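# Move the yellow sponge to the blue-block desk or tote

## Task

Place the yellow sponge so it rests directly on the surface of whichever desk holds a blue foam block, not on top of any item sitting on that desk. If no desk in the room carries a blue foam block, put the sponge inside the tote near the door instead, fully within it and not draped across its rim. The sponge must stay there by itself after the gripper lets go. The foam blocks must stay where they were, with their orientation unchanged. Nothing new may end up on the floor. Every carton must stay standing on its desk. The robot must not fall over or finish leaning, or the task fails.

## Robot and tools

ROBOT. A Hello Robot Stretch 4 with one arm. It has an omni-wheel base, a lift on a vertical mast, an arm that telescopes forward, a three-joint wrist (yaw, pitch, roll) and a two-finger gripper. It stands about 1.6 m tall, and no part of the base rim is more than 0.23 m from the base origin. There are four cameras on the robot: head_camera (pinhole, 420x560), head_left_camera and head_right_camera (fisheye, 420x672) and wrist_camera (pinhole, 616x392).

FRAMES. Base frame: origin on the floor below the base centre, x ahead, y to the left, z up. hand_pose is reported in this frame. It is the point midway between the fingers, 0.015 m short of the fingertips. With all wrist joints at 0, its axes line up with the base frame. The printed value may be slightly wrong. The odometry frame is the base frame where the scene began. base_odometry heading runs from -3.142 to 3.142 and grows to the left. It counts wheel rotation only, so slipping shows up as false travel.

execute_actions. The argument "actions" is a list holding one action or none. An empty list just reports the state and images. The optional "cameras" argument lists the cameras to return: head_camera, head_left_camera, head_right_camera, wrist_camera or all. Leaving it out, null or ["all"] returns every camera, and [] returns none. The "pictures" line gives the order of the images. An action holds "base", "joints" or both, plus optional "pace" and "contact_limits". Alternatively it holds only {"end_of_arm": "enable_torque"}, which re-powers any wrist or gripper motor that has shut itself off.
- base: exactly one key, always an offset from where the base last reported itself. translate_m (metres, -2 to 2, forward positive) drives straight. strafe_m (metres, -2 to 2, left positive) slides sideways. rotate_rad (radians, -3.2 to 3.2, counter-clockwise from above positive) turns in place.
- joints: absolute targets by name, each a single number. lift_m 0 to 1.2 m. arm_m 0 to 0.55 m extension. wrist_yaw_rad -1.134 to 4.276: 0 points ahead, positive swings left, 3.14 is folded back, and above 3.4 the arm may obstruct. wrist_pitch_rad -1.117 to 4.259: 0 is level, 1.57 points down. wrist_roll_rad -1.117 to 4.259: at 0 the fingers are level, and positive turns clockwise as seen from behind the gripper. gripper_m 0 to 0.08 is the finger gap in metres. A joint target outside its range is clamped and the result notes it. Any other bad value or unknown key rejects the whole call, and nothing moves.
- pace: "slow", "default", "fast" or "max". Base speeds are 0.1/0.3/0.4/0.6 m/s and 1/2/3/4 rad/s. With the lift above 0.2 these are reduced, down to 0.3 m/s and 1 rad/s at 1.2.
- contact_limits: only {"arm_m": value}, from 0 (gentlest) to 0.75 (firmest), default 0.5. It sets how hard the arm may push before it halts.
Motions in one action start together. Anything you leave out may keep pushing toward its earlier target. If one call reports a stop, the later motion, wait and finish calls in the same reply are skipped. To unfold the wrist at the start, send lift_m 0.4 with wrist_yaw_rad 0.

wait: seconds from 0 to 10. It commands nothing and returns the same report as an empty action.
zoom_image: camera plus region [x0, y0, x1, y1] in pixels of that camera's latest full image, with the origin at the top left. The region can be at most 504 by 504 pixels.
finished_scene: scene = the current scene number. It ends the scene for good and says whether the goal was met. The goal must already hold with the gripper open. The next task appears in the result. If you resume from a summary, start with an empty execute_actions call to learn the scene and task.

RESULTS. base_status and joint_status report how each motion ended:
- done: the base status only means the wheels turned the full amount.
- off_target: the part stopped short and may still be pushing.
- contact_stop_at_<key>: it hit something, and the lift, arm or wheels go slack.
- limit_stop_at_<name>: an own_body stop means self-collision, often with the gripper pitched up and rolled. A tilt stop means a lean of more than 6 degrees, and everything goes slack.
- time_out.
- torque_fault: a wrist or gripper motor went limp. Send enable_torque.
on_its_own reports what happened without a command; there "held at" is a held target. lidar_m gives 12 distances in 30-degree sectors: the 1st straight ahead, then counter-clockwise (4th left, 7th behind, 10th right). "-" means nothing seen or closer than 0.25 m. It covers heights from about 0.15 m up and can miss glass and thin legs. wrist_depth_mm is a 7x7 grid of depths in mm (100 to 2000), read from the top left. If turned_by_wheels and turned_by_imu differ by more than about 0.1 rad, the base slipped or hit something. base_tilt is in degrees, with forward and right positive. motor_effort is in percent and positive toward higher joint values. The bracketed number is the peak. For wheel_0, wheel_1 and wheel_2, positive turns the base right.

GRIPPING. Send a gap smaller than the object. After a grip, off_target means something is held. A reading of done usually means nothing is held, but thin or lightly held objects can also read done. If the gripper effort stays beyond about 50, the gripper faults and may drop the object.

AVOID. Driving or turning with more than 1 kg held and arm_m above 0.2, especially at fast paces. Steady hard pushing or pulling, especially with the lift high. Knocking over cartons, moving or turning the blue foam blocks, and dropping things. Loose objects may sometimes be nudged by outside pushes.

Each tool is called after "Emit:" as a command line: name --argument value for each argument, lists and objects as JSON in quotes; but a table of rows of numbers goes row by row, as --pt "numbers of a row", without its own name.

## Session

Emit:
execute_actions --actions '[]'

Scene clock: 0.00 s.
base_odometry: x=+0.000 y=+0.000 heading=+0.000 (m, m, rad; odometry frame)
turned_by_wheels: +0.000 (rad since the last result)
turned_by_imu: +0.000 (rad since the last result)
base_tilt: forward=+0.0 right=-0.2 (deg)
lidar_m: 1.49 1.91 1.88 1.83 1.14 0.83 0.80 0.87 1.31 1.27 1.37 2.16
base_status: not commanded
joint_positions: lift_m=+0.275 arm_m=+0.002 wrist_yaw_rad=+3.185 wrist_pitch_rad=+0.019 wrist_roll_rad=+0.003 gripper_m=+0.040
joint_status: not commanded
motor_effort: lift_m=+19 arm_m=-1 wrist_yaw_rad=-1 wrist_pitch_rad=-10 wrist_roll_rad=+1 gripper_m=+0 wheel_0=+0 wheel_1=-1 wheel_2=+0 (%)
hand_pose: x=-0.0432 y=+0.0782 z=+0.4495 quat_wxyz=(-0.021, -0.009, +0.002, +1.000) (m; base frame)
wrist_depth_mm: - 136 180 1008 1060 1060 1576 / - 108 136 1255 1182 1138 1078 / - 112 135 1708 1708 1661 1618 / 135 135 177 1708 1618 1618 1661 / 212 1661 1708 1661 1661 1618 1618 / 1308 1618 1281 1618 1618 1499 1576 / 991 - 591 1138 105 1281 1160
pictures: head_camera, head_left_camera, head_right_camera, wrist_camera
Images, in order (width x height): head_camera 420x560, head_left_camera 420x672, head_right_camera 420x672, wrist_camera 616x392.

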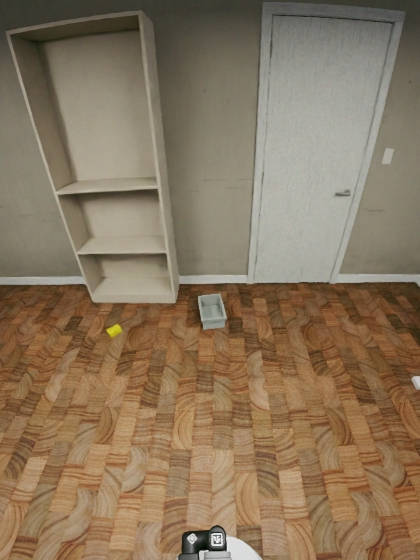

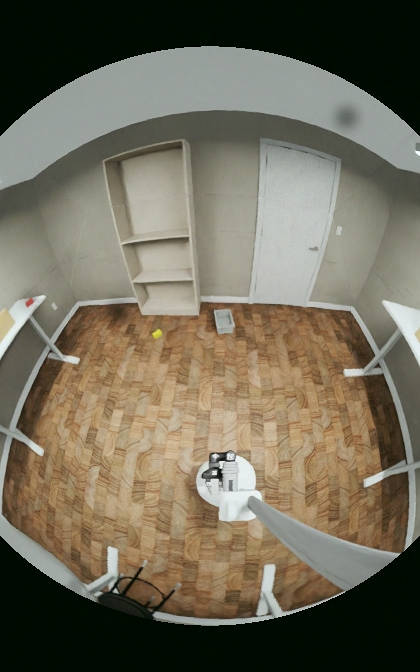

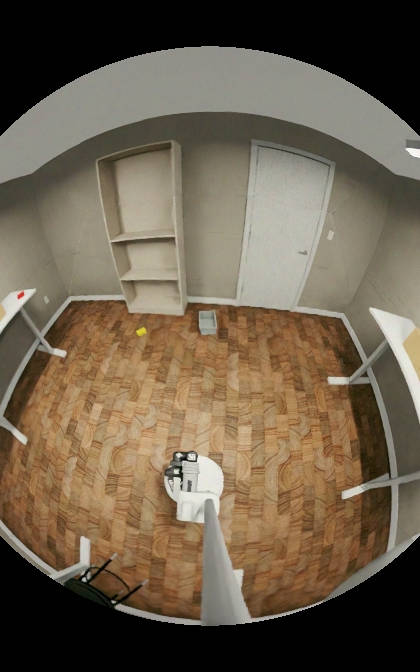

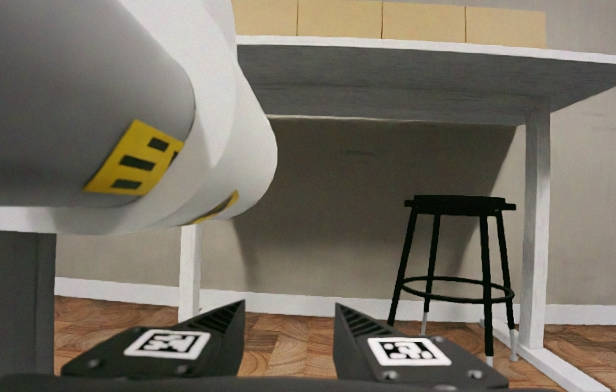

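Emit:
execute_actions --actions '[{"base":{"rotate_rad":-1.57},"pace":"fast"}]' --cameras '["head_camera","head_left_camera"]'

Emit:
execute_actions --actions '[{"base":{"rotate_rad":-1.57},"pace":"fast"}]' --cameras '["head_camera","head_left_camera"]'

Emit:
execute_actions --actions '[{"base":{"rotate_rad":-1.57},"pace":"fast"}]' --cameras '["head_camera","head_left_camera"]'

Scene clock: 7.53 s.
base_odometry: x=+0.000 y=+0.000 heading=-1.570 (m, m, rad; odometry frame)
turned_by_wheels: -1.570 (rad since the last result)
turned_by_imu: -1.596 (rad since the last result)
base_tilt: forward=+0.0 right=-0.2 (deg)
lidar_m: 1.26 1.37 2.17 1.49 1.91 1.90 2.22 1.18 0.85 0.81 0.84 1.31
base_status: done
joint_positions: lift_m=+0.275 arm_m=+0.002 wrist_yaw_rad=+3.185 wrist_pitch_rad=+0.019 wrist_roll_rad=+0.003 gripper_m=+0.040
joint_status: not commanded
motor_effort: lift_m=+20(20) arm_m=-1(1) wrist_yaw_rad=-2(1) wrist_pitch_rad=-12(10) wrist_roll_rad=+0(2) gripper_m=+0(2) wheel_0=+2(6) wheel_1=+2(14) wheel_2=+1(10) (%)
hand_pose: x=-0.0432 y=+0.0782 z=+0.4495 quat_wxyz=(-0.021, -0.009, +0.002, +1.000) (m; base frame)
wrist_depth_mm: - 136 180 - - - - / - 108 136 - - - - / - 112 135 - - - - / 135 135 176 - - - - / 212 - - - - - - / 1308 1618 1661 1756 1808 1921 1863 / 976 - 591 1138 105 1255 1255
pictures: head_camera, head_left_camera
Images, in order (width x height): head_camera 420x560, head_left_camera 420x672.

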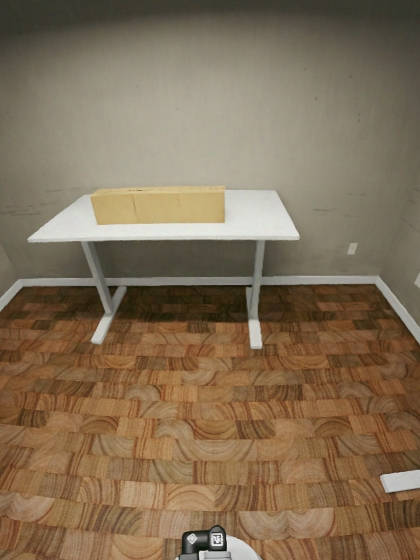

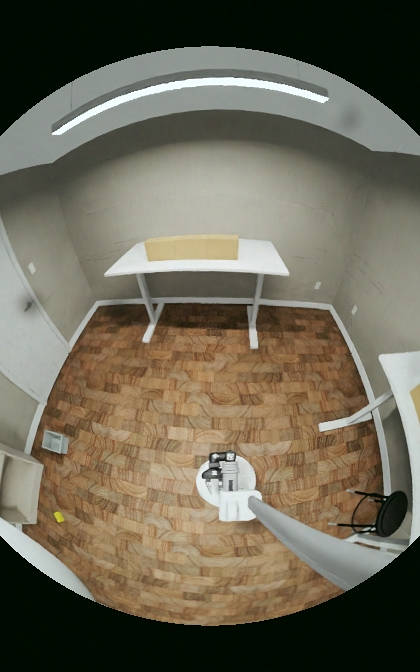

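Scene clock: 9.27 s.
base_odometry: x=+0.000 y=+0.000 heading=-3.139 (m, m, rad; odometry frame)
turned_by_wheels: -1.569 (rad since the last result)
turned_by_imu: -1.597 (rad since the last result)
base_tilt: forward=+0.1 right=-0.1 (deg)
lidar_m: 0.80 0.84 1.29 1.27 1.36 2.16 1.63 1.92 1.87 1.83 1.15 0.86
base_status: done
joint_positions: lift_m=+0.275 arm_m=+0.002 wrist_yaw_rad=+3.185 wrist_pitch_rad=+0.019 wrist_roll_rad=+0.003 gripper_m=+0.040
joint_status: not commanded
motor_effort: lift_m=+19(20) arm_m=-1(1) wrist_yaw_rad=+0(3) wrist_pitch_rad=-8(10) wrist_roll_rad=+0(1) gripper_m=-2(1) wheel_0=+3(8) wheel_1=+3(13) wheel_2=+2(9) (%)
hand_pose: x=-0.0432 y=+0.0782 z=+0.4495 quat_wxyz=(-0.021, -0.009, +0.002, +1.000) (m; base frame)
wrist_depth_mm: - 136 180 - - - - / - 108 135 - - - - / - 112 135 - - - - / 135 135 176 - - - - / 212 - - - - - - / 1308 1618 1661 1576 1863 1808 1921 / 991 - 597 1138 105 1281 1255
pictures: head_camera, head_left_camera
Images, in order (width x height): head_camera 420x560, head_left_camera 420x672.

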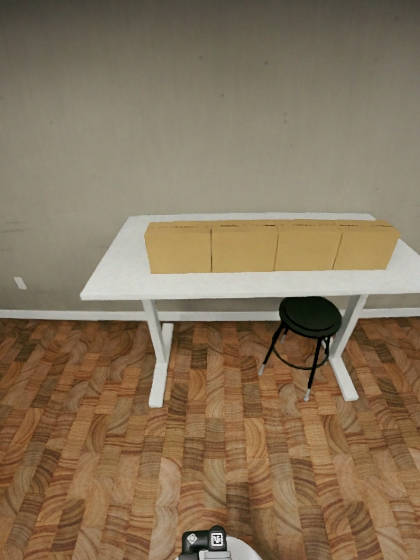

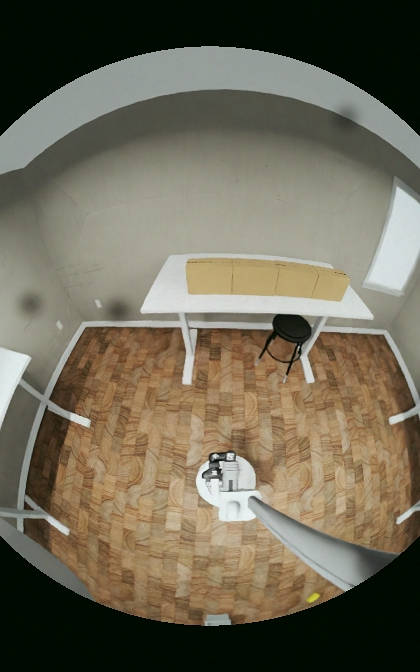

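Scene clock: 11.00 s.
base_odometry: x=+0.000 y=+0.000 heading=+1.575 (m, m, rad; odometry frame)
turned_by_wheels: -1.570 (rad since the last result)
turned_by_imu: -1.597 (rad since the last result)
base_tilt: forward=+0.0 right=-0.2 (deg)
lidar_m: 1.81 1.16 0.85 0.80 0.85 1.32 1.28 1.37 2.17 1.50 1.92 1.87
base_status: done
joint_positions: lift_m=+0.275 arm_m=+0.002 wrist_yaw_rad=+3.185 wrist_pitch_rad=+0.019 wrist_roll_rad=+0.003 gripper_m=+0.040
joint_status: not commanded
motor_effort: lift_m=+20(20) arm_m=-1(1) wrist_yaw_rad=-4(3) wrist_pitch_rad=-8(9) wrist_roll_rad=-1(1) gripper_m=+1(0) wheel_0=+2(13) wheel_1=+2(14) wheel_2=+1(12) (%)
hand_pose: x=-0.0431 y=+0.0782 z=+0.4495 quat_wxyz=(-0.021, -0.009, +0.002, +1.000) (m; base frame)
wrist_depth_mm: - 136 180 - - - - / - 108 136 1537 - - - / - 112 135 - - - - / 135 135 176 - - - - / 212 - - - - - - / 1308 1661 1708 1808 1708 1921 1863 / 991 - 591 1138 105 1255 1281
pictures: head_camera, head_left_camera
Images, in order (width x height): head_camera 420x560, head_left_camera 420x672.

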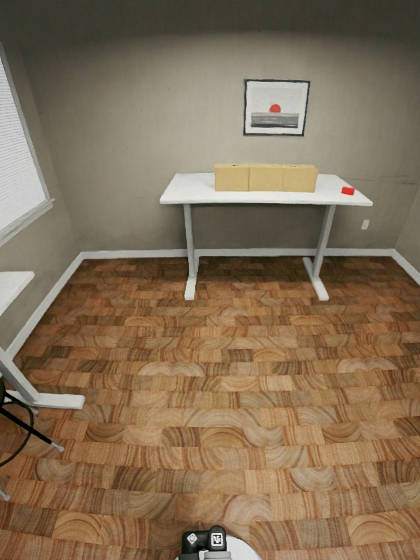

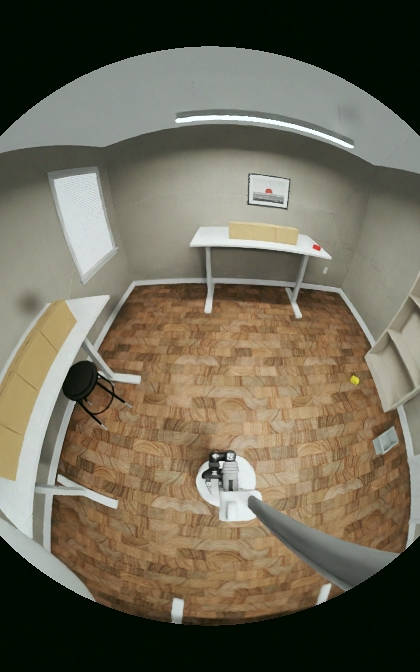

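Emit:
execute_actions --actions '[{"base":{"rotate_rad":-1.02},"joints":{"lift_m":0.4,"wrist_yaw_rad":0,"wrist_pitch_rad":1.0,"gripper_m":0.08},"pace":"fast"}]' --cameras '["head_camera","wrist_camera"]'

Emit:
execute_actions --actions '[{"base":{"translate_m":0.7},"pace":"fast"}]' --cameras '["head_camera","wrist_camera"]'

Scene clock: 23.20 s.
base_odometry: x=+0.000 y=+0.000 heading=+0.555 (m, m, rad; odometry frame)
turned_by_wheels: -1.020 (rad since the last result)
turned_by_imu: -1.037 (rad since the last result)
base_tilt: forward=+0.1 right=-0.2 (deg)
lidar_m: 1.94 1.86 1.81 1.11 0.82 0.81 0.83 1.31 1.29 1.35 2.16 1.50
base_status: done
joint_positions: lift_m=+0.400 arm_m=+0.002 wrist_yaw_rad=+0.000 wrist_pitch_rad=+1.002 wrist_roll_rad=+0.003 gripper_m=+0.080
joint_status: all done
motor_effort: lift_m=+22(25) arm_m=-2(2) wrist_yaw_rad=-2(6) wrist_pitch_rad=-5(9) wrist_roll_rad=+0(1) gripper_m=+0(2) wheel_0=+0(9) wheel_1=+2(13) wheel_2=+0(9) (%)
hand_pose: x=+0.2877 y=-0.0874 z=+0.3987 quat_wxyz=(+0.877, +0.001, +0.480, -0.001) (m; base frame)
wrist_depth_mm: 931 946 960 976 1008 1025 1025 / 820 831 831 854 866 904 917 / 715 732 741 750 768 778 788 / 640 654 661 668 676 691 707 / 580 591 597 609 615 627 634 / 530 539 549 554 554 564 569 / - - 508 517 135 - -
pictures: head_camera, wrist_camera
Images, in order (width x height): head_camera 420x560, wrist_camera 616x392.

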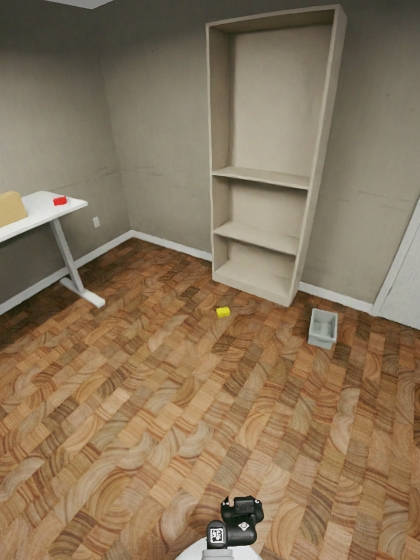

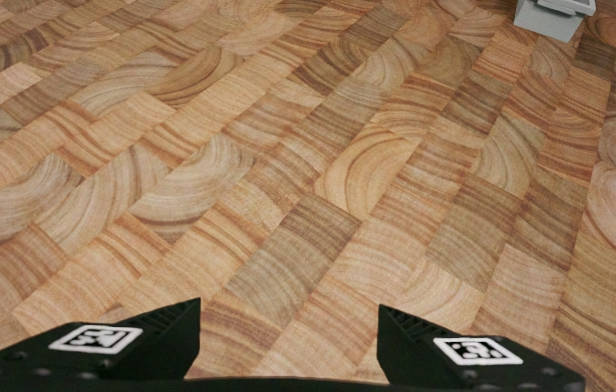

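Scene clock: 26.23 s.
base_odometry: x=+0.595 y=+0.369 heading=+0.555 (m, m, rad; odometry frame)
turned_by_wheels: +0.000 (rad since the last result)
turned_by_imu: -0.003 (rad since the last result)
base_tilt: forward=+0.0 right=-0.2 (deg)
lidar_m: 1.30 1.46 1.41 1.53 1.45 1.40 1.48 1.73 1.68 2.03 0.93 1.14
base_status: done
joint_positions: lift_m=+0.400 arm_m=+0.002 wrist_yaw_rad=+0.000 wrist_pitch_rad=+1.002 wrist_roll_rad=+0.003 gripper_m=+0.080
joint_status: not commanded
motor_effort: lift_m=+23(23) arm_m=-1(1) wrist_yaw_rad=-1(4) wrist_pitch_rad=-6(7) wrist_roll_rad=-1(0) gripper_m=+2(2) wheel_0=+2(8) wheel_1=+4(6) wheel_2=-1(14) (%)
hand_pose: x=+0.2877 y=-0.0874 z=+0.3987 quat_wxyz=(+0.877, +0.001, +0.480, -0.001) (m; base frame)
wrist_depth_mm: 931 931 946 976 976 917 931 / 809 820 831 831 866 891 904 / 723 723 732 750 759 768 788 / 640 654 661 668 683 691 707 / 580 591 603 603 615 627 634 / 530 539 544 554 564 569 569 / - - 500 512 135 - -
pictures: head_camera, wrist_camera
Images, in order (width x height): head_camera 420x560, wrist_camera 616x392.

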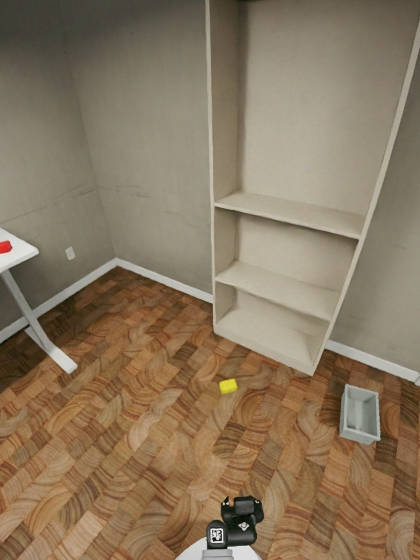

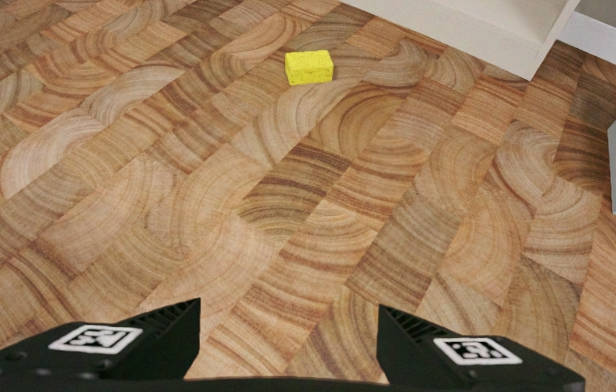

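Emit:
execute_actions --actions '[{"base":{"translate_m":0.4},"joints":{"wrist_pitch_rad":1.57,"arm_m":0.25,"lift_m":0.3},"pace":"fast"}]' --cameras '["head_camera","wrist_camera"]'

Scene clock: 33.27 s.
base_odometry: x=+0.935 y=+0.580 heading=+0.556 (m, m, rad; odometry frame)
turned_by_wheels: +0.000 (rad since the last result)
turned_by_imu: -0.001 (rad since the last result)
base_tilt: forward=+0.0 right=-0.1 (deg)
lidar_m: 0.95 1.80 1.19 1.28 2.59 1.73 2.30 1.98 1.92 0.78 0.76 0.89
base_status: done
joint_positions: lift_m=+0.300 arm_m=+0.249 wrist_yaw_rad=+0.000 wrist_pitch_rad=+1.570 wrist_roll_rad=+0.003 gripper_m=+0.080
joint_status: all done
motor_effort: lift_m=+16(20) arm_m=+4(7) wrist_yaw_rad=-4(0) wrist_pitch_rad=+0(2) wrist_roll_rad=-1(2) gripper_m=+1(3) wheel_0=+0(10) wheel_1=+2(12) wheel_2=+2(12) (%)
hand_pose: x=+0.4205 y=-0.0874 z=+0.2659 quat_wxyz=(+0.707, +0.001, +0.707, -0.001) (m; base frame)
wrist_depth_mm: 410 415 415 421 424 427 436 / 407 410 415 375 421 427 433 / 404 410 410 413 418 424 427 / 402 404 407 413 418 421 427 / 402 404 410 410 415 418 421 / 397 402 404 407 413 415 421 / - - 402 407 135 - -
pictures: head_camera, wrist_camera
Images, in order (width x height): head_camera 420x560, wrist_camera 616x392.

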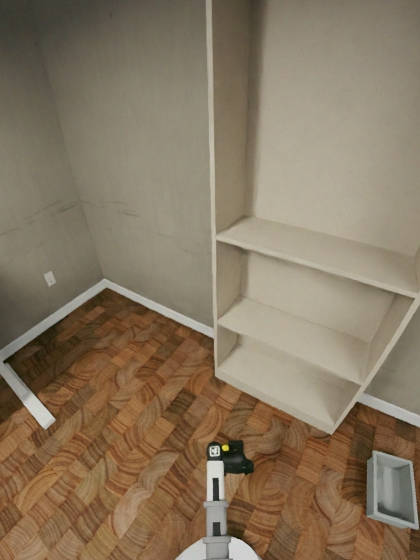

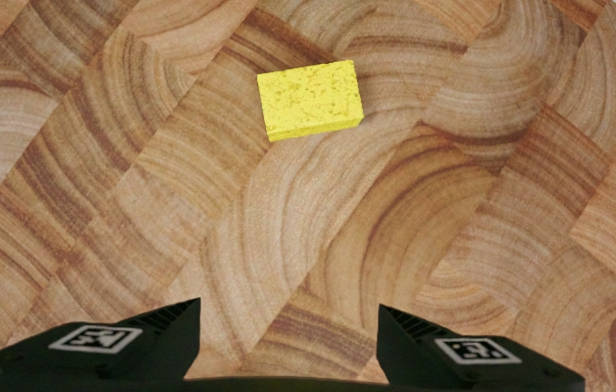

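Emit:
execute_actions --actions '[{"joints":{"wrist_roll_rad":1.43,"arm_m":0.405,"lift_m":0.15},"pace":"fast"}]' --cameras '["wrist_camera"]'

Scene clock: 40.30 s.
base_odometry: x=+0.935 y=+0.580 heading=+0.556 (m, m, rad; odometry frame)
turned_by_wheels: +0.000 (rad since the last result)
turned_by_imu: +0.001 (rad since the last result)
base_tilt: forward=+0.0 right=-0.2 (deg)
lidar_m: 0.96 1.83 1.19 1.27 2.58 1.72 2.32 1.99 1.90 0.77 0.76 0.89
base_status: not commanded
joint_positions: lift_m=+0.150 arm_m=+0.404 wrist_yaw_rad=+0.000 wrist_pitch_rad=+1.570 wrist_roll_rad=+1.430 gripper_m=+0.080
joint_status: all done
motor_effort: lift_m=+15(15) arm_m=+4(4) wrist_yaw_rad=-3(1) wrist_pitch_rad=+1(1) wrist_roll_rad=+1(2) gripper_m=+0(0) wheel_0=-1(1) wheel_1=+2(1) wheel_2=+2(2) (%)
hand_pose: x=+0.5754 y=-0.0874 z=+0.1159 quat_wxyz=(+0.534, +0.464, +0.534, -0.463) (m; base frame)
wrist_depth_mm: 262 263 265 266 268 270 272 / 259 262 264 266 268 268 271 / 259 262 263 264 267 267 270 / 258 260 262 263 265 267 267 / 257 259 217 218 264 265 267 / 256 257 215 217 263 265 266 / - - 237 259 135 - -
pictures: wrist_camera
Images, in order (width x height): wrist_camera 616x392.

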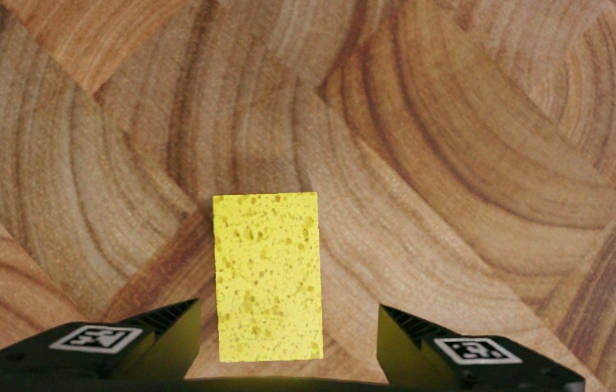

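Emit:
execute_actions --actions '[{"joints":{"arm_m":0.422}}]' --cameras '[]'

Emit:
execute_actions --actions '[{"joints":{"lift_m":0.06}}]' --cameras '["wrist_camera"]'

Emit:
execute_actions --actions '[{"joints":{"gripper_m":0.04}}]' --cameras '[]'

Emit:
execute_actions --actions '[{"joints":{"lift_m":1.2,"arm_m":0.0,"wrist_roll_rad":0,"wrist_pitch_rad":0.9},"base":{"rotate_rad":1.1},"pace":"fast"}]' --cameras '["head_camera","wrist_camera"]'

Scene clock: 49.43 s.
base_odometry: x=+0.935 y=+0.580 heading=+0.556 (m, m, rad; odometry frame)
turned_by_wheels: +0.000 (rad since the last result)
turned_by_imu: +0.001 (rad since the last result)
base_tilt: forward=+0.0 right=-0.2 (deg)
lidar_m: 0.95 1.81 1.18 1.28 2.59 1.74 2.29 1.97 1.90 0.80 0.76 0.90
base_status: not commanded
joint_positions: lift_m=+0.150 arm_m=+0.421 wrist_yaw_rad=+0.000 wrist_pitch_rad=+1.570 wrist_roll_rad=+1.430 gripper_m=+0.080
joint_status: all done
motor_effort: lift_m=+15(15) arm_m=+4(5) wrist_yaw_rad=-2(3) wrist_pitch_rad=+0(0) wrist_roll_rad=+2(3) gripper_m=+2(2) wheel_0=-1(0) wheel_1=+2(2) wheel_2=+2(2) (%)
hand_pose: x=+0.5923 y=-0.0874 z=+0.1159 quat_wxyz=(+0.534, +0.464, +0.534, -0.463) (m; base frame)
wrist_depth_mm: 260 263 265 267 268 271 272 / 260 262 264 266 266 270 270 / 259 262 263 264 266 267 270 / 258 260 262 264 265 267 268 / 257 259 259 217 264 266 267 / 256 258 259 217 263 265 266 / - - 258 216 135 - -
pictures: none
No camera images: the call's "cameras" was empty. Leave "cameras" out to get every camera's image.

Scene clock: 50.80 s.
base_odometry: x=+0.935 y=+0.580 heading=+0.556 (m, m, rad; odometry frame)
turned_by_wheels: +0.000 (rad since the last result)
turned_by_imu: +0.000 (rad since the last result)
base_tilt: forward=+0.0 right=-0.2 (deg)
lidar_m: 0.94 1.82 1.19 1.28 2.61 1.74 2.28 1.98 1.91 0.79 0.75 0.88
base_status: not commanded
joint_positions: lift_m=+0.060 arm_m=+0.421 wrist_yaw_rad=+0.000 wrist_pitch_rad=+1.570 wrist_roll_rad=+1.430 gripper_m=+0.080
joint_status: all done
motor_effort: lift_m=+15(16) arm_m=+4(4) wrist_yaw_rad=-2(1) wrist_pitch_rad=+0(1) wrist_roll_rad=+1(2) gripper_m=+0(2) wheel_0=-1(1) wheel_1=+2(2) wheel_2=+2(2) (%)
hand_pose: x=+0.5923 y=-0.0874 z=+0.0259 quat_wxyz=(+0.534, +0.464, +0.534, -0.463) (m; base frame)
wrist_depth_mm: 173 174 175 176 177 179 - / 172 173 174 176 176 178 179 / 171 173 174 174 176 177 178 / 170 172 173 129 175 176 177 / 170 171 128 129 175 176 176 / 169 170 128 128 154 175 176 / - - 128 128 128 - -
pictures: wrist_camera
Images, in order (width x height): wrist_camera 616x392.

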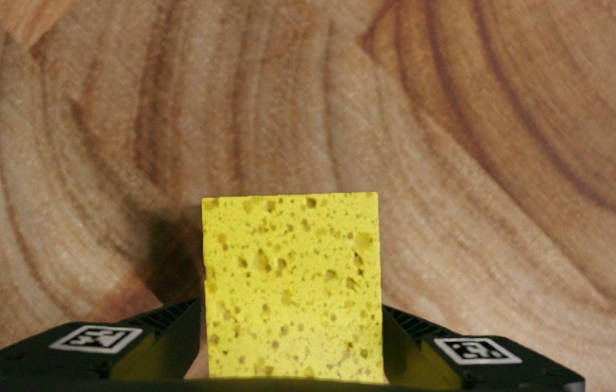

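Scene clock: 51.80 s.
base_odometry: x=+0.935 y=+0.580 heading=+0.556 (m, m, rad; odometry frame)
turned_by_wheels: +0.000 (rad since the last result)
turned_by_imu: +0.000 (rad since the last result)
base_tilt: forward=+0.1 right=-0.2 (deg)
lidar_m: 0.95 1.80 1.17 1.30 2.58 1.73 2.28 1.99 1.91 0.79 0.77 0.88
base_status: not commanded
joint_positions: lift_m=+0.060 arm_m=+0.421 wrist_yaw_rad=+0.000 wrist_pitch_rad=+1.570 wrist_roll_rad=+1.430 gripper_m=+0.060
joint_status: gripper_m off_target (ended at +0.060, target +0.040)
on_its_own: gripper_m is held at +0.054, not at your +0.040, by its contact guard: the fingers met something
motor_effort: lift_m=+14(14) arm_m=+4(4) wrist_yaw_rad=-3(2) wrist_pitch_rad=+0(0) wrist_roll_rad=+1(1) gripper_m=-38(40) wheel_0=-1(1) wheel_1=+1(2) wheel_2=+2(2) (%)
hand_pose: x=+0.5923 y=-0.0874 z=+0.0259 quat_wxyz=(+0.534, +0.464, +0.534, -0.463) (m; base frame)
wrist_depth_mm: 172 173 175 176 177 179 - / 172 173 174 176 176 178 178 / 171 172 174 175 175 177 178 / 170 171 172 129 175 176 178 / 170 171 128 128 174 175 177 / 169 170 127 128 174 175 175 / - - 127 127 116 175 -
pictures: none
No camera images: the call's "cameras" was empty. Leave "cameras" out to get every camera's image.

Scene clock: 55.73 s.
base_odometry: x=+0.935 y=+0.580 heading=+1.655 (m, m, rad; odometry frame)
turned_by_wheels: +1.099 (rad since the last result)
turned_by_imu: +1.120 (rad since the last result)
base_tilt: forward=+0.0 right=-0.2 (deg)
lidar_m: 1.19 1.33 1.78 1.72 1.87 1.96 2.69 0.79 0.76 0.89 0.97 1.24
base_status: done
joint_positions: lift_m=+1.200 arm_m=+0.003 wrist_yaw_rad=+0.000 wrist_pitch_rad=+0.902 wrist_roll_rad=+0.000 gripper_m=+0.060
joint_status: all done
joint sent to its limit — the command would take arm_m past its lower limit, so that joint was sent only as far as its limit.
on_its_own: gripper_m is held at +0.054, not at your +0.040, by its contact guard: the fingers met something
motor_effort: lift_m=+23(27) arm_m=-4(6) wrist_yaw_rad=-2(4) wrist_pitch_rad=-8(10) wrist_roll_rad=-2(1) gripper_m=-41(37) wheel_0=-2(10) wheel_1=-3(14) wheel_2=-2(11) (%)
hand_pose: x=+0.3054 y=-0.0874 z=+1.2108 quat_wxyz=(+0.900, +0.000, +0.436, +0.000) (m; base frame)
wrist_depth_mm: 1921 1863 1808 1808 1661 1618 1576 / - - - - 1983 1808 1708 / 1863 1921 - - - - 1708 / 1661 1661 1661 129 1808 1808 1708 / 1499 1499 128 129 1537 1618 1576 / 1336 1366 127 128 1366 1430 1464 / - - 126 127 116 1336 1336
pictures: head_camera, wrist_camera
Images, in order (width x height): head_camera 420x560, wrist_camera 616x392.

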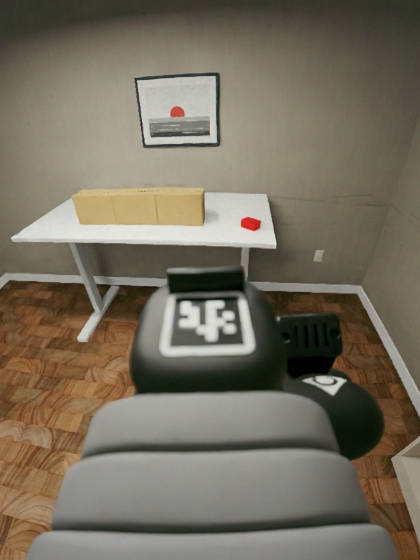

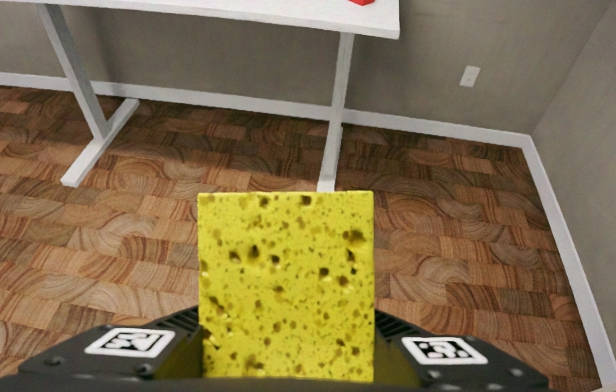

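Emit:
execute_actions --actions '[{"joints":{"arm_m":0.55,"wrist_yaw_rad":1.2,"wrist_pitch_rad":0.8},"base":{"translate_m":0.8},"pace":"fast"}]' --cameras '["head_camera","wrist_camera"]'

Scene clock: 64.00 s.
base_odometry: x=+0.867 y=+1.377 heading=+1.655 (m, m, rad; odometry frame)
turned_by_wheels: +0.000 (rad since the last result)
turned_by_imu: -0.002 (rad since the last result)
base_tilt: forward=+0.0 right=-0.2 (deg)
lidar_m: 0.41 0.44 0.70 1.73 1.80 2.82 3.51 1.30 1.00 1.28 1.38 0.40
base_status: done
joint_positions: lift_m=+1.200 arm_m=+0.549 wrist_yaw_rad=+1.200 wrist_pitch_rad=+0.802 wrist_roll_rad=+0.000 gripper_m=+0.060
joint_status: all done
on_its_own: gripper_m is held at +0.054, not at your +0.040, by its contact guard: the fingers met something
motor_effort: lift_m=+23(24) arm_m=+4(5) wrist_yaw_rad=-3(3) wrist_pitch_rad=-11(14) wrist_roll_rad=+1(1) gripper_m=-37(39) wheel_0=+0(7) wheel_1=+3(7) wheel_2=-2(11) (%)
hand_pose: x=+0.8553 y=+0.1061 z=+1.2249 quat_wxyz=(+0.760, -0.220, +0.322, +0.520) (m; base frame)
wrist_depth_mm: 1863 1921 - 1336 842 564 449 / - 512 866 891 831 585 459 / 392 427 699 715 750 603 477 / 329 362 554 129 615 603 484 / 282 338 128 129 512 554 500 / 249 282 127 128 455 466 496 / - - 126 128 116 424 424
pictures: head_camera, wrist_camera
Images, in order (width x height): head_camera 420x560, wrist_camera 616x392.

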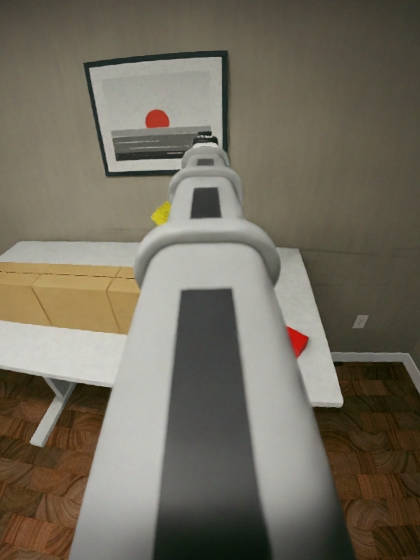

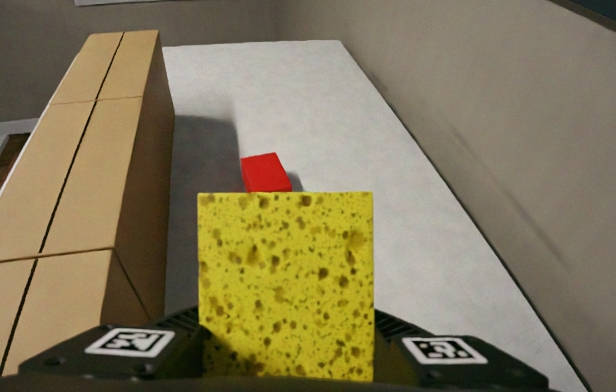

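Sponge hides part; tilt more.

Emit:
execute_actions --actions '[{"joints":{"wrist_pitch_rad":1.5}}]' --cameras '["wrist_camera"]'

Scene clock: 68.50 s.
base_odometry: x=+0.867 y=+1.377 heading=+1.655 (m, m, rad; odometry frame)
turned_by_wheels: +0.000 (rad since the last result)
turned_by_imu: +0.001 (rad since the last result)
base_tilt: forward=+0.0 right=-0.2 (deg)
lidar_m: 0.41 0.45 0.69 1.73 1.81 2.81 3.51 1.31 1.02 1.27 1.38 0.42
base_status: not commanded
joint_positions: lift_m=+1.200 arm_m=+0.549 wrist_yaw_rad=+1.200 wrist_pitch_rad=+1.500 wrist_roll_rad=+0.000 gripper_m=+0.060
joint_status: all done
on_its_own: gripper_m is held at +0.054, not at your +0.040, by its contact guard: the fingers met something
motor_effort: lift_m=+23(23) arm_m=+4(4) wrist_yaw_rad=-2(2) wrist_pitch_rad=+0(3) wrist_roll_rad=-1(1) gripper_m=-38(38) wheel_0=+1(1) wheel_1=+2(3) wheel_2=-2(2) (%)
hand_pose: x=+0.8071 y=-0.0177 z=+1.1656 quat_wxyz=(+0.604, -0.385, +0.563, +0.413) (m; base frame)
wrist_depth_mm: 193 276 384 387 392 397 399 / 190 258 379 379 387 389 394 / 186 243 373 375 379 382 384 / 183 229 342 129 370 375 377 / 180 213 128 128 364 370 373 / 178 202 128 128 359 364 364 / - - 126 128 116 357 359
pictures: wrist_camera
Images, in order (width x height): wrist_camera 616x392.

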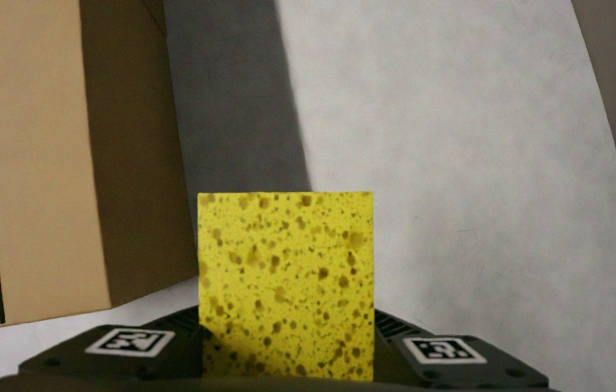

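Emit:
execute_actions --actions '[{"joints":{"wrist_pitch_rad":0.6}}]' --cameras '[]'

Emit:
execute_actions --actions '[{"joints":{"arm_m":0.01},"base":{"translate_m":-0.4},"pace":"fast"}]' --cameras '[]'

Emit:
execute_actions --actions '[{"base":{"rotate_rad":1.545},"pace":"fast"}]' --cameras '[]'

Emit:
execute_actions --actions '[{"base":{"translate_m":0.9},"pace":"fast"}]' --cameras '["head_camera","head_left_camera"]'

Scene clock: 81.70 s.
base_odometry: x=+0.867 y=+1.377 heading=+1.655 (m, m, rad; odometry frame)
turned_by_wheels: +0.000 (rad since the last result)
turned_by_imu: +0.001 (rad since the last result)
base_tilt: forward=+0.0 right=-0.2 (deg)
lidar_m: 0.40 0.45 0.70 1.74 1.80 2.83 3.52 1.30 1.00 1.28 1.37 0.41
base_status: not commanded
joint_positions: lift_m=+1.200 arm_m=+0.549 wrist_yaw_rad=+1.200 wrist_pitch_rad=+0.603 wrist_roll_rad=+0.000 gripper_m=+0.060
joint_status: all done
on_its_own: gripper_m is held at +0.054, not at your +0.040, by its contact guard: the fingers met something
motor_effort: lift_m=+23(23) arm_m=+4(4) wrist_yaw_rad=-1(1) wrist_pitch_rad=-10(12) wrist_roll_rad=-1(1) gripper_m=-39(38) wheel_0=+1(1) wheel_1=+3(3) wheel_2=-2(2) (%)
hand_pose: x=+0.8652 y=+0.1316 z=+1.2571 quat_wxyz=(+0.788, -0.168, +0.245, +0.539) (m; base frame)
wrist_depth_mm: 1808 1983 - 1430 809 559 421 / 1921 - - 1499 842 574 433 / - 609 1042 1078 866 591 462 / 466 480 741 129 788 603 469 / 362 397 128 129 640 609 477 / 301 324 128 128 535 564 484 / - - 126 128 116 512 480
pictures: none
No camera images: the call's "cameras" was empty. Leave "cameras" out to get every camera's image.

Scene clock: 84.50 s.
base_odometry: x=+0.901 y=+0.978 heading=+1.655 (m, m, rad; odometry frame)
turned_by_wheels: +0.000 (rad since the last result)
turned_by_imu: +0.002 (rad since the last result)
base_tilt: forward=+0.0 right=-0.2 (deg)
lidar_m: 0.79 0.89 1.34 1.71 1.84 2.37 3.10 1.09 0.96 0.94 1.34 0.81
base_status: done
joint_positions: lift_m=+1.200 arm_m=+0.011 wrist_yaw_rad=+1.200 wrist_pitch_rad=+0.603 wrist_roll_rad=+0.000 gripper_m=+0.060
joint_status: all done
on_its_own: gripper_m is held at +0.054, not at your +0.040, by its contact guard: the fingers met something
motor_effort: lift_m=+23(23) arm_m=-4(4) wrist_yaw_rad=-1(2) wrist_pitch_rad=-11(9) wrist_roll_rad=+0(0) gripper_m=-38(38) wheel_0=-1(5) wheel_1=-3(10) wheel_2=-1(13) (%)
hand_pose: x=+0.3265 y=+0.1316 z=+1.2572 quat_wxyz=(+0.788, -0.168, +0.245, +0.539) (m; base frame)
wrist_depth_mm: 1808 - - - - 1756 1336 / 1430 - - - - 1756 1366 / 1863 - - - 1308 976 778 / - - - 129 - 878 759 / 1921 1921 128 128 1921 1756 691 / 1618 1708 128 128 1756 1708 1430 / - - 127 128 115 1537 1464
pictures: none
No camera images: the call's "cameras" was empty. Leave "cameras" out to get every camera's image.

Scene clock: 87.33 s.
base_odometry: x=+0.901 y=+0.978 heading=-3.084 (m, m, rad; odometry frame)
turned_by_wheels: +1.544 (rad since the last result)
turned_by_imu: +1.572 (rad since the last result)
base_tilt: forward=+0.0 right=-0.2 (deg)
lidar_m: 1.71 1.81 2.33 2.28 1.09 0.96 0.94 1.33 0.82 0.81 0.86 1.34
base_status: done
joint_positions: lift_m=+1.200 arm_m=+0.011 wrist_yaw_rad=+1.200 wrist_pitch_rad=+0.603 wrist_roll_rad=+0.000 gripper_m=+0.060
joint_status: not commanded
on_its_own: gripper_m is held at +0.054, not at your +0.040, by its contact guard: the fingers met something
motor_effort: lift_m=+23(23) arm_m=-4(4) wrist_yaw_rad=-2(1) wrist_pitch_rad=-10(10) wrist_roll_rad=+1(1) gripper_m=-37(36) wheel_0=-4(11) wheel_1=-7(8) wheel_2=-4(8) (%)
hand_pose: x=+0.3265 y=+0.1316 z=+1.2572 quat_wxyz=(+0.788, -0.168, +0.245, +0.539) (m; base frame)
wrist_depth_mm: - - - - - - - / - - - - - - 1537 / - - - - - - - / - - - 129 - - - / 1863 - 128 129 - - - / 1576 1661 128 128 1661 1756 1756 / - - 126 128 116 1537 1576
pictures: none
No camera images: the call's "cameras" was empty. Leave "cameras" out to get every camera's image.

Scene clock: 91.80 s.
base_odometry: x=+0.002 y=+0.927 heading=-3.084 (m, m, rad; odometry frame)
turned_by_wheels: +0.000 (rad since the last result)
turned_by_imu: -0.004 (rad since the last result)
base_tilt: forward=+0.1 right=-0.2 (deg)
lidar_m: 0.81 0.87 1.23 2.19 2.38 1.73 1.81 1.19 0.91 0.90 0.97 1.63
base_status: done
joint_positions: lift_m=+1.200 arm_m=+0.011 wrist_yaw_rad=+1.200 wrist_pitch_rad=+0.603 wrist_roll_rad=+0.000 gripper_m=+0.060
joint_status: not commanded
on_its_own: gripper_m is held at +0.054, not at your +0.040, by its contact guard: the fingers met something
motor_effort: lift_m=+23(23) arm_m=-4(4) wrist_yaw_rad=-1(1) wrist_pitch_rad=-8(8) wrist_roll_rad=+0(2) gripper_m=-36(38) wheel_0=+3(10) wheel_1=+5(11) wheel_2=-2(7) (%)
hand_pose: x=+0.3265 y=+0.1316 z=+1.2572 quat_wxyz=(+0.788, -0.168, +0.245, +0.539) (m; base frame)
wrist_depth_mm: 1863 - - - - 1618 1281 / - - - - 1366 1537 1308 / - - - - 1118 854 723 / - - - 129 1661 820 683 / 1863 - 128 129 1921 1756 661 / 1618 1661 127 128 1661 1708 615 / - - 127 127 116 946 931
pictures: head_camera, head_left_camera
Images, in order (width x height): head_camera 420x560, head_left_camera 420x672.

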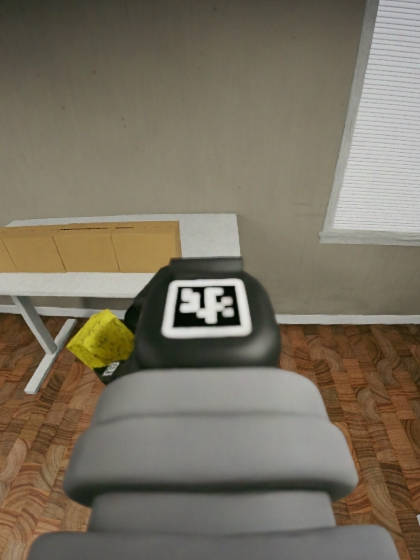

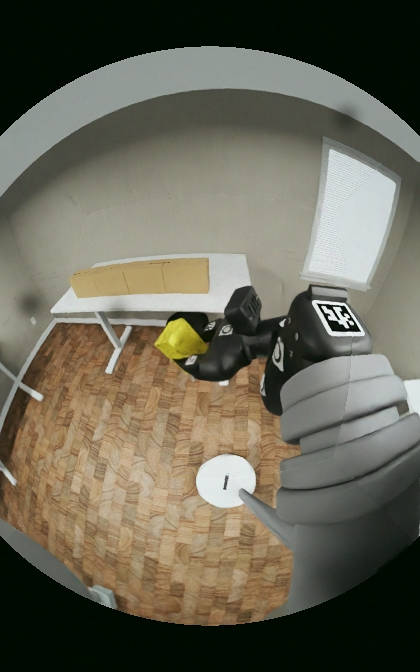

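Emit:
execute_actions --actions '[{"joints":{"arm_m":0.55,"wrist_yaw_rad":1.3},"base":{"translate_m":0.38},"pace":"fast"}]' --cameras '["wrist_camera"]'

Emit:
execute_actions --actions '[{"joints":{"wrist_pitch_rad":1.15}}]' --cameras '["wrist_camera"]'

Scene clock: 99.93 s.
base_odometry: x=-0.377 y=+0.905 heading=-3.084 (m, m, rad; odometry frame)
turned_by_wheels: +0.000 (rad since the last result)
turned_by_imu: -0.001 (rad since the last result)
base_tilt: forward=+0.1 right=-0.2 (deg)
lidar_m: 0.42 0.45 0.68 2.17 2.37 2.27 2.22 1.25 0.95 0.94 1.59 0.44
base_status: done
joint_positions: lift_m=+1.200 arm_m=+0.549 wrist_yaw_rad=+1.300 wrist_pitch_rad=+0.603 wrist_roll_rad=+0.000 gripper_m=+0.060
joint_status: all done
on_its_own: gripper_m is held at +0.054, not at your +0.040, by its contact guard: the fingers met something
motor_effort: lift_m=+23(23) arm_m=+4(4) wrist_yaw_rad=-3(0) wrist_pitch_rad=-11(9) wrist_roll_rad=+0(0) gripper_m=-36(38) wheel_0=+1(6) wheel_1=+3(10) wheel_2=-1(13) (%)
hand_pose: x=+0.8514 y=+0.1454 z=+1.2572 quat_wxyz=(+0.760, -0.180, +0.236, +0.578) (m; base frame)
wrist_depth_mm: - - - 1921 891 585 449 / - - - 1661 917 597 459 / - 627 1025 1060 946 597 466 / 449 500 759 129 798 615 473 / 362 430 128 129 640 627 477 / 303 364 128 128 539 564 477 / - - 127 128 116 492 469
pictures: wrist_camera
Images, in order (width x height): wrist_camera 616x392.

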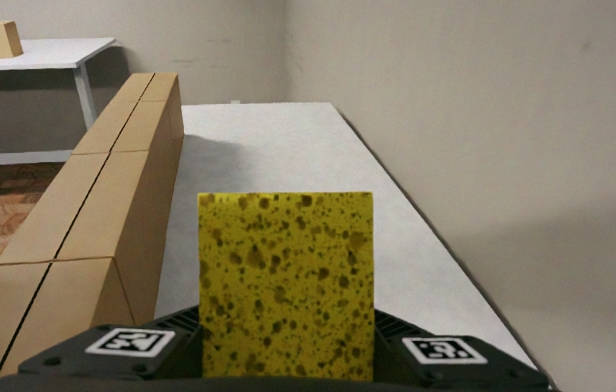

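Scene clock: 100.80 s.
base_odometry: x=-0.377 y=+0.905 heading=-3.084 (m, m, rad; odometry frame)
turned_by_wheels: +0.000 (rad since the last result)
turned_by_imu: +0.000 (rad since the last result)
base_tilt: forward=+0.0 right=-0.2 (deg)
lidar_m: 0.43 0.45 0.66 2.16 2.37 2.26 2.22 1.24 0.95 0.95 1.58 0.45
base_status: not commanded
joint_positions: lift_m=+1.200 arm_m=+0.549 wrist_yaw_rad=+1.300 wrist_pitch_rad=+1.151 wrist_roll_rad=+0.000 gripper_m=+0.060
joint_status: all done
on_its_own: gripper_m is held at +0.054, not at your +0.040, by its contact guard: the fingers met something
motor_effort: lift_m=+23(23) arm_m=+4(4) wrist_yaw_rad=-1(1) wrist_pitch_rad=-4(5) wrist_roll_rad=+1(1) gripper_m=-37(37) wheel_0=+0(0) wheel_1=+3(3) wheel_2=-1(1) (%)
hand_pose: x=+0.8277 y=+0.0601 z=+1.1836 quat_wxyz=(+0.668, -0.329, +0.433, +0.508) (m; base frame)
wrist_depth_mm: 293 394 554 559 569 574 473 / 267 377 508 512 521 535 488 / 247 359 466 469 477 488 488 / 229 340 418 129 442 445 452 / 213 319 128 129 404 415 418 / 229 279 127 128 377 387 389 / - - 126 128 116 366 366
pictures: wrist_camera
Images, in order (width x height): wrist_camera 616x392.

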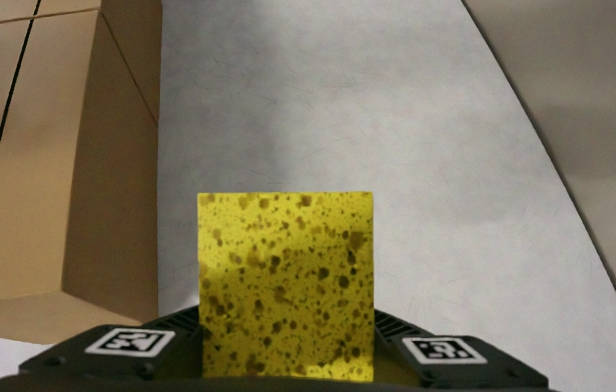

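Emit:
execute_actions --actions '[{"joints":{"wrist_pitch_rad":0.85}}]' --cameras '["wrist_camera"]'

Emit:
execute_actions --actions '[{"joints":{"wrist_pitch_rad":0.6}}]' --cameras '[]'

Emit:
execute_actions --actions '[{"joints":{"arm_m":0.01},"base":{"translate_m":-0.25},"pace":"fast"}]' --cameras '[]'

Emit:
execute_actions --actions '[{"base":{"rotate_rad":1.545},"pace":"fast"}]' --cameras '[]'

Emit:
execute_actions --actions '[{"base":{"translate_m":1.4},"pace":"fast"}]' --cameras '["head_camera"]'

Scene clock: 110.90 s.
base_odometry: x=-0.377 y=+0.905 heading=-3.084 (m, m, rad; odometry frame)
turned_by_wheels: +0.000 (rad since the last result)
turned_by_imu: +0.001 (rad since the last result)
base_tilt: forward=+0.1 right=-0.2 (deg)
lidar_m: 0.43 0.45 0.68 2.18 2.31 2.27 2.20 1.23 0.96 0.94 1.59 0.43
base_status: not commanded
joint_positions: lift_m=+1.200 arm_m=+0.549 wrist_yaw_rad=+1.300 wrist_pitch_rad=+0.853 wrist_roll_rad=+0.000 gripper_m=+0.060
joint_status: all done
on_its_own: gripper_m is held at +0.054, not at your +0.040, by its contact guard: the fingers met something
motor_effort: lift_m=+23(23) arm_m=+4(4) wrist_yaw_rad=-1(0) wrist_pitch_rad=-9(11) wrist_roll_rad=+1(0) gripper_m=-39(39) wheel_0=+1(1) wheel_1=+3(3) wheel_2=-1(2) (%)
hand_pose: x=+0.8419 y=+0.1114 z=+1.2176 quat_wxyz=(+0.725, -0.250, +0.329, +0.551) (m; base frame)
wrist_depth_mm: - 554 960 991 931 591 459 / 433 473 778 788 820 609 466 / 357 415 647 668 676 621 480 / 309 402 539 129 580 574 488 / 268 379 128 129 496 512 488 / 242 319 128 128 439 452 459 / - - 126 128 116 413 413
pictures: wrist_camera
Images, in order (width x height): wrist_camera 616x392.

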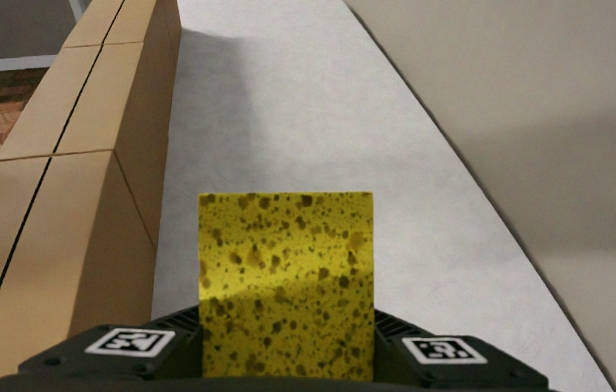

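Scene clock: 111.60 s.
base_odometry: x=-0.377 y=+0.905 heading=-3.084 (m, m, rad; odometry frame)
turned_by_wheels: +0.000 (rad since the last result)
turned_by_imu: +0.000 (rad since the last result)
base_tilt: forward=+0.1 right=-0.2 (deg)
lidar_m: 0.42 0.44 0.67 2.17 2.35 2.26 2.22 1.24 0.95 0.94 1.58 0.46
base_status: not commanded
joint_positions: lift_m=+1.200 arm_m=+0.549 wrist_yaw_rad=+1.300 wrist_pitch_rad=+0.603 wrist_roll_rad=+0.000 gripper_m=+0.060
joint_status: all done
on_its_own: gripper_m is held at +0.054, not at your +0.040, by its contact guard: the fingers met something
motor_effort: lift_m=+23(23) arm_m=+4(4) wrist_yaw_rad=+0(2) wrist_pitch_rad=-11(14) wrist_roll_rad=+0(0) gripper_m=-38(38) wheel_0=+0(0) wheel_1=+3(3) wheel_2=-2(1) (%)
hand_pose: x=+0.8513 y=+0.1454 z=+1.2571 quat_wxyz=(+0.760, -0.180, +0.236, +0.578) (m; base frame)
wrist_depth_mm: - - - 1863 891 585 452 / - - - 1661 931 597 459 / - 627 1025 1078 946 597 466 / 445 500 759 129 798 615 473 / 359 430 128 128 640 615 469 / 301 366 127 128 539 559 473 / - - 127 128 116 492 469
pictures: none
No camera images: the call's "cameras" was empty. Leave "cameras" out to get every camera's image.

Scene clock: 113.90 s.
base_odometry: x=-0.128 y=+0.919 heading=-3.084 (m, m, rad; odometry frame)
turned_by_wheels: +0.000 (rad since the last result)
turned_by_imu: +0.002 (rad since the last result)
base_tilt: forward=+0.0 right=-0.2 (deg)
lidar_m: 0.68 0.76 1.02 2.18 2.38 1.85 1.99 1.20 0.92 0.92 1.83 1.50
base_status: done
joint_positions: lift_m=+1.200 arm_m=+0.011 wrist_yaw_rad=+1.300 wrist_pitch_rad=+0.603 wrist_roll_rad=+0.000 gripper_m=+0.060
joint_status: all done
on_its_own: gripper_m is held at +0.054, not at your +0.040, by its contact guard: the fingers met something
motor_effort: lift_m=+23(23) arm_m=-4(5) wrist_yaw_rad=-2(1) wrist_pitch_rad=-8(12) wrist_roll_rad=+1(1) gripper_m=-38(39) wheel_0=-1(10) wheel_1=-3(7) wheel_2=+2(10) (%)
hand_pose: x=+0.3126 y=+0.1454 z=+1.2572 quat_wxyz=(+0.760, -0.180, +0.236, +0.578) (m; base frame)
wrist_depth_mm: 1808 - - - - 1661 1255 / - - - - - 1499 1281 / - - - - 1098 809 759 / - - - 129 931 778 597 / 1921 - 128 129 1756 691 597 / 1618 1661 128 128 1708 1661 569 / - - 126 128 116 535 496
pictures: none
No camera images: the call's "cameras" was empty. Leave "cameras" out to get every camera's image.

Scene clock: 116.73 s.
base_odometry: x=-0.127 y=+0.919 heading=-1.540 (m, m, rad; odometry frame)
turned_by_wheels: +1.544 (rad since the last result)
turned_by_imu: +1.572 (rad since the last result)
base_tilt: forward=+0.0 right=-0.1 (deg)
lidar_m: 2.19 2.35 1.84 1.95 1.25 0.93 0.90 1.82 1.50 0.68 0.71 1.00
base_status: done
joint_positions: lift_m=+1.200 arm_m=+0.011 wrist_yaw_rad=+1.300 wrist_pitch_rad=+0.603 wrist_roll_rad=+0.000 gripper_m=+0.060
joint_status: not commanded
on_its_own: gripper_m is held at +0.054, not at your +0.040, by its contact guard: the fingers met something
motor_effort: lift_m=+23(23) arm_m=-4(4) wrist_yaw_rad=-1(3) wrist_pitch_rad=-12(12) wrist_roll_rad=-1(1) gripper_m=-37(39) wheel_0=-3(5) wheel_1=-7(9) wheel_2=-4(11) (%)
hand_pose: x=+0.3127 y=+0.1454 z=+1.2572 quat_wxyz=(+0.760, -0.180, +0.236, +0.578) (m; base frame)
wrist_depth_mm: 1756 1808 1863 - - - - / 1863 - - - - - - / - - - - - - - / - - - 129 - - - / 1863 - 128 129 - - - / 1618 1618 128 128 1661 1756 1756 / - - 126 128 116 1576 1576
pictures: none
No camera images: the call's "cameras" was empty. Leave "cameras" out to get every camera's image.

Scene clock: 122.87 s.
base_odometry: x=-0.084 y=-0.480 heading=-1.540 (m, m, rad; odometry frame)
turned_by_wheels: +0.000 (rad since the last result)
turned_by_imu: -0.006 (rad since the last result)
base_tilt: forward=+0.0 right=-0.2 (deg)
lidar_m: 0.78 0.87 1.24 2.16 2.09 2.44 3.13 1.03 0.76 0.72 1.61 0.82
base_status: done
joint_positions: lift_m=+1.200 arm_m=+0.011 wrist_yaw_rad=+1.300 wrist_pitch_rad=+0.603 wrist_roll_rad=+0.000 gripper_m=+0.060
joint_status: not commanded
on_its_own: gripper_m is held at +0.054, not at your +0.040, by its contact guard: the fingers met something
motor_effort: lift_m=+23(23) arm_m=-4(4) wrist_yaw_rad=-4(1) wrist_pitch_rad=-10(9) wrist_roll_rad=+3(0) gripper_m=-39(39) wheel_0=+3(7) wheel_1=+5(8) wheel_2=-2(10) (%)
hand_pose: x=+0.3127 y=+0.1454 z=+1.2572 quat_wxyz=(+0.760, -0.180, +0.236, +0.578) (m; base frame)
wrist_depth_mm: 1708 1756 1863 - - 1808 1397 / 1808 1863 - - - 1808 1397 / - - - - - 1078 778 / - - - 129 - 904 750 / 1921 1921 128 128 - 1499 691 / 1618 1618 128 128 1661 1708 1464 / - - 127 128 116 1537 1464
pictures: head_camera
Images, in order (width x height): head_camera 420x560.

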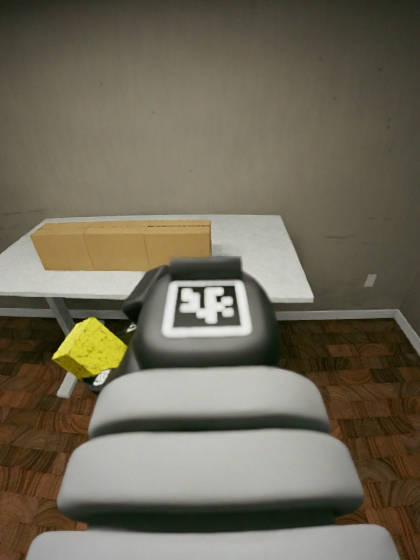

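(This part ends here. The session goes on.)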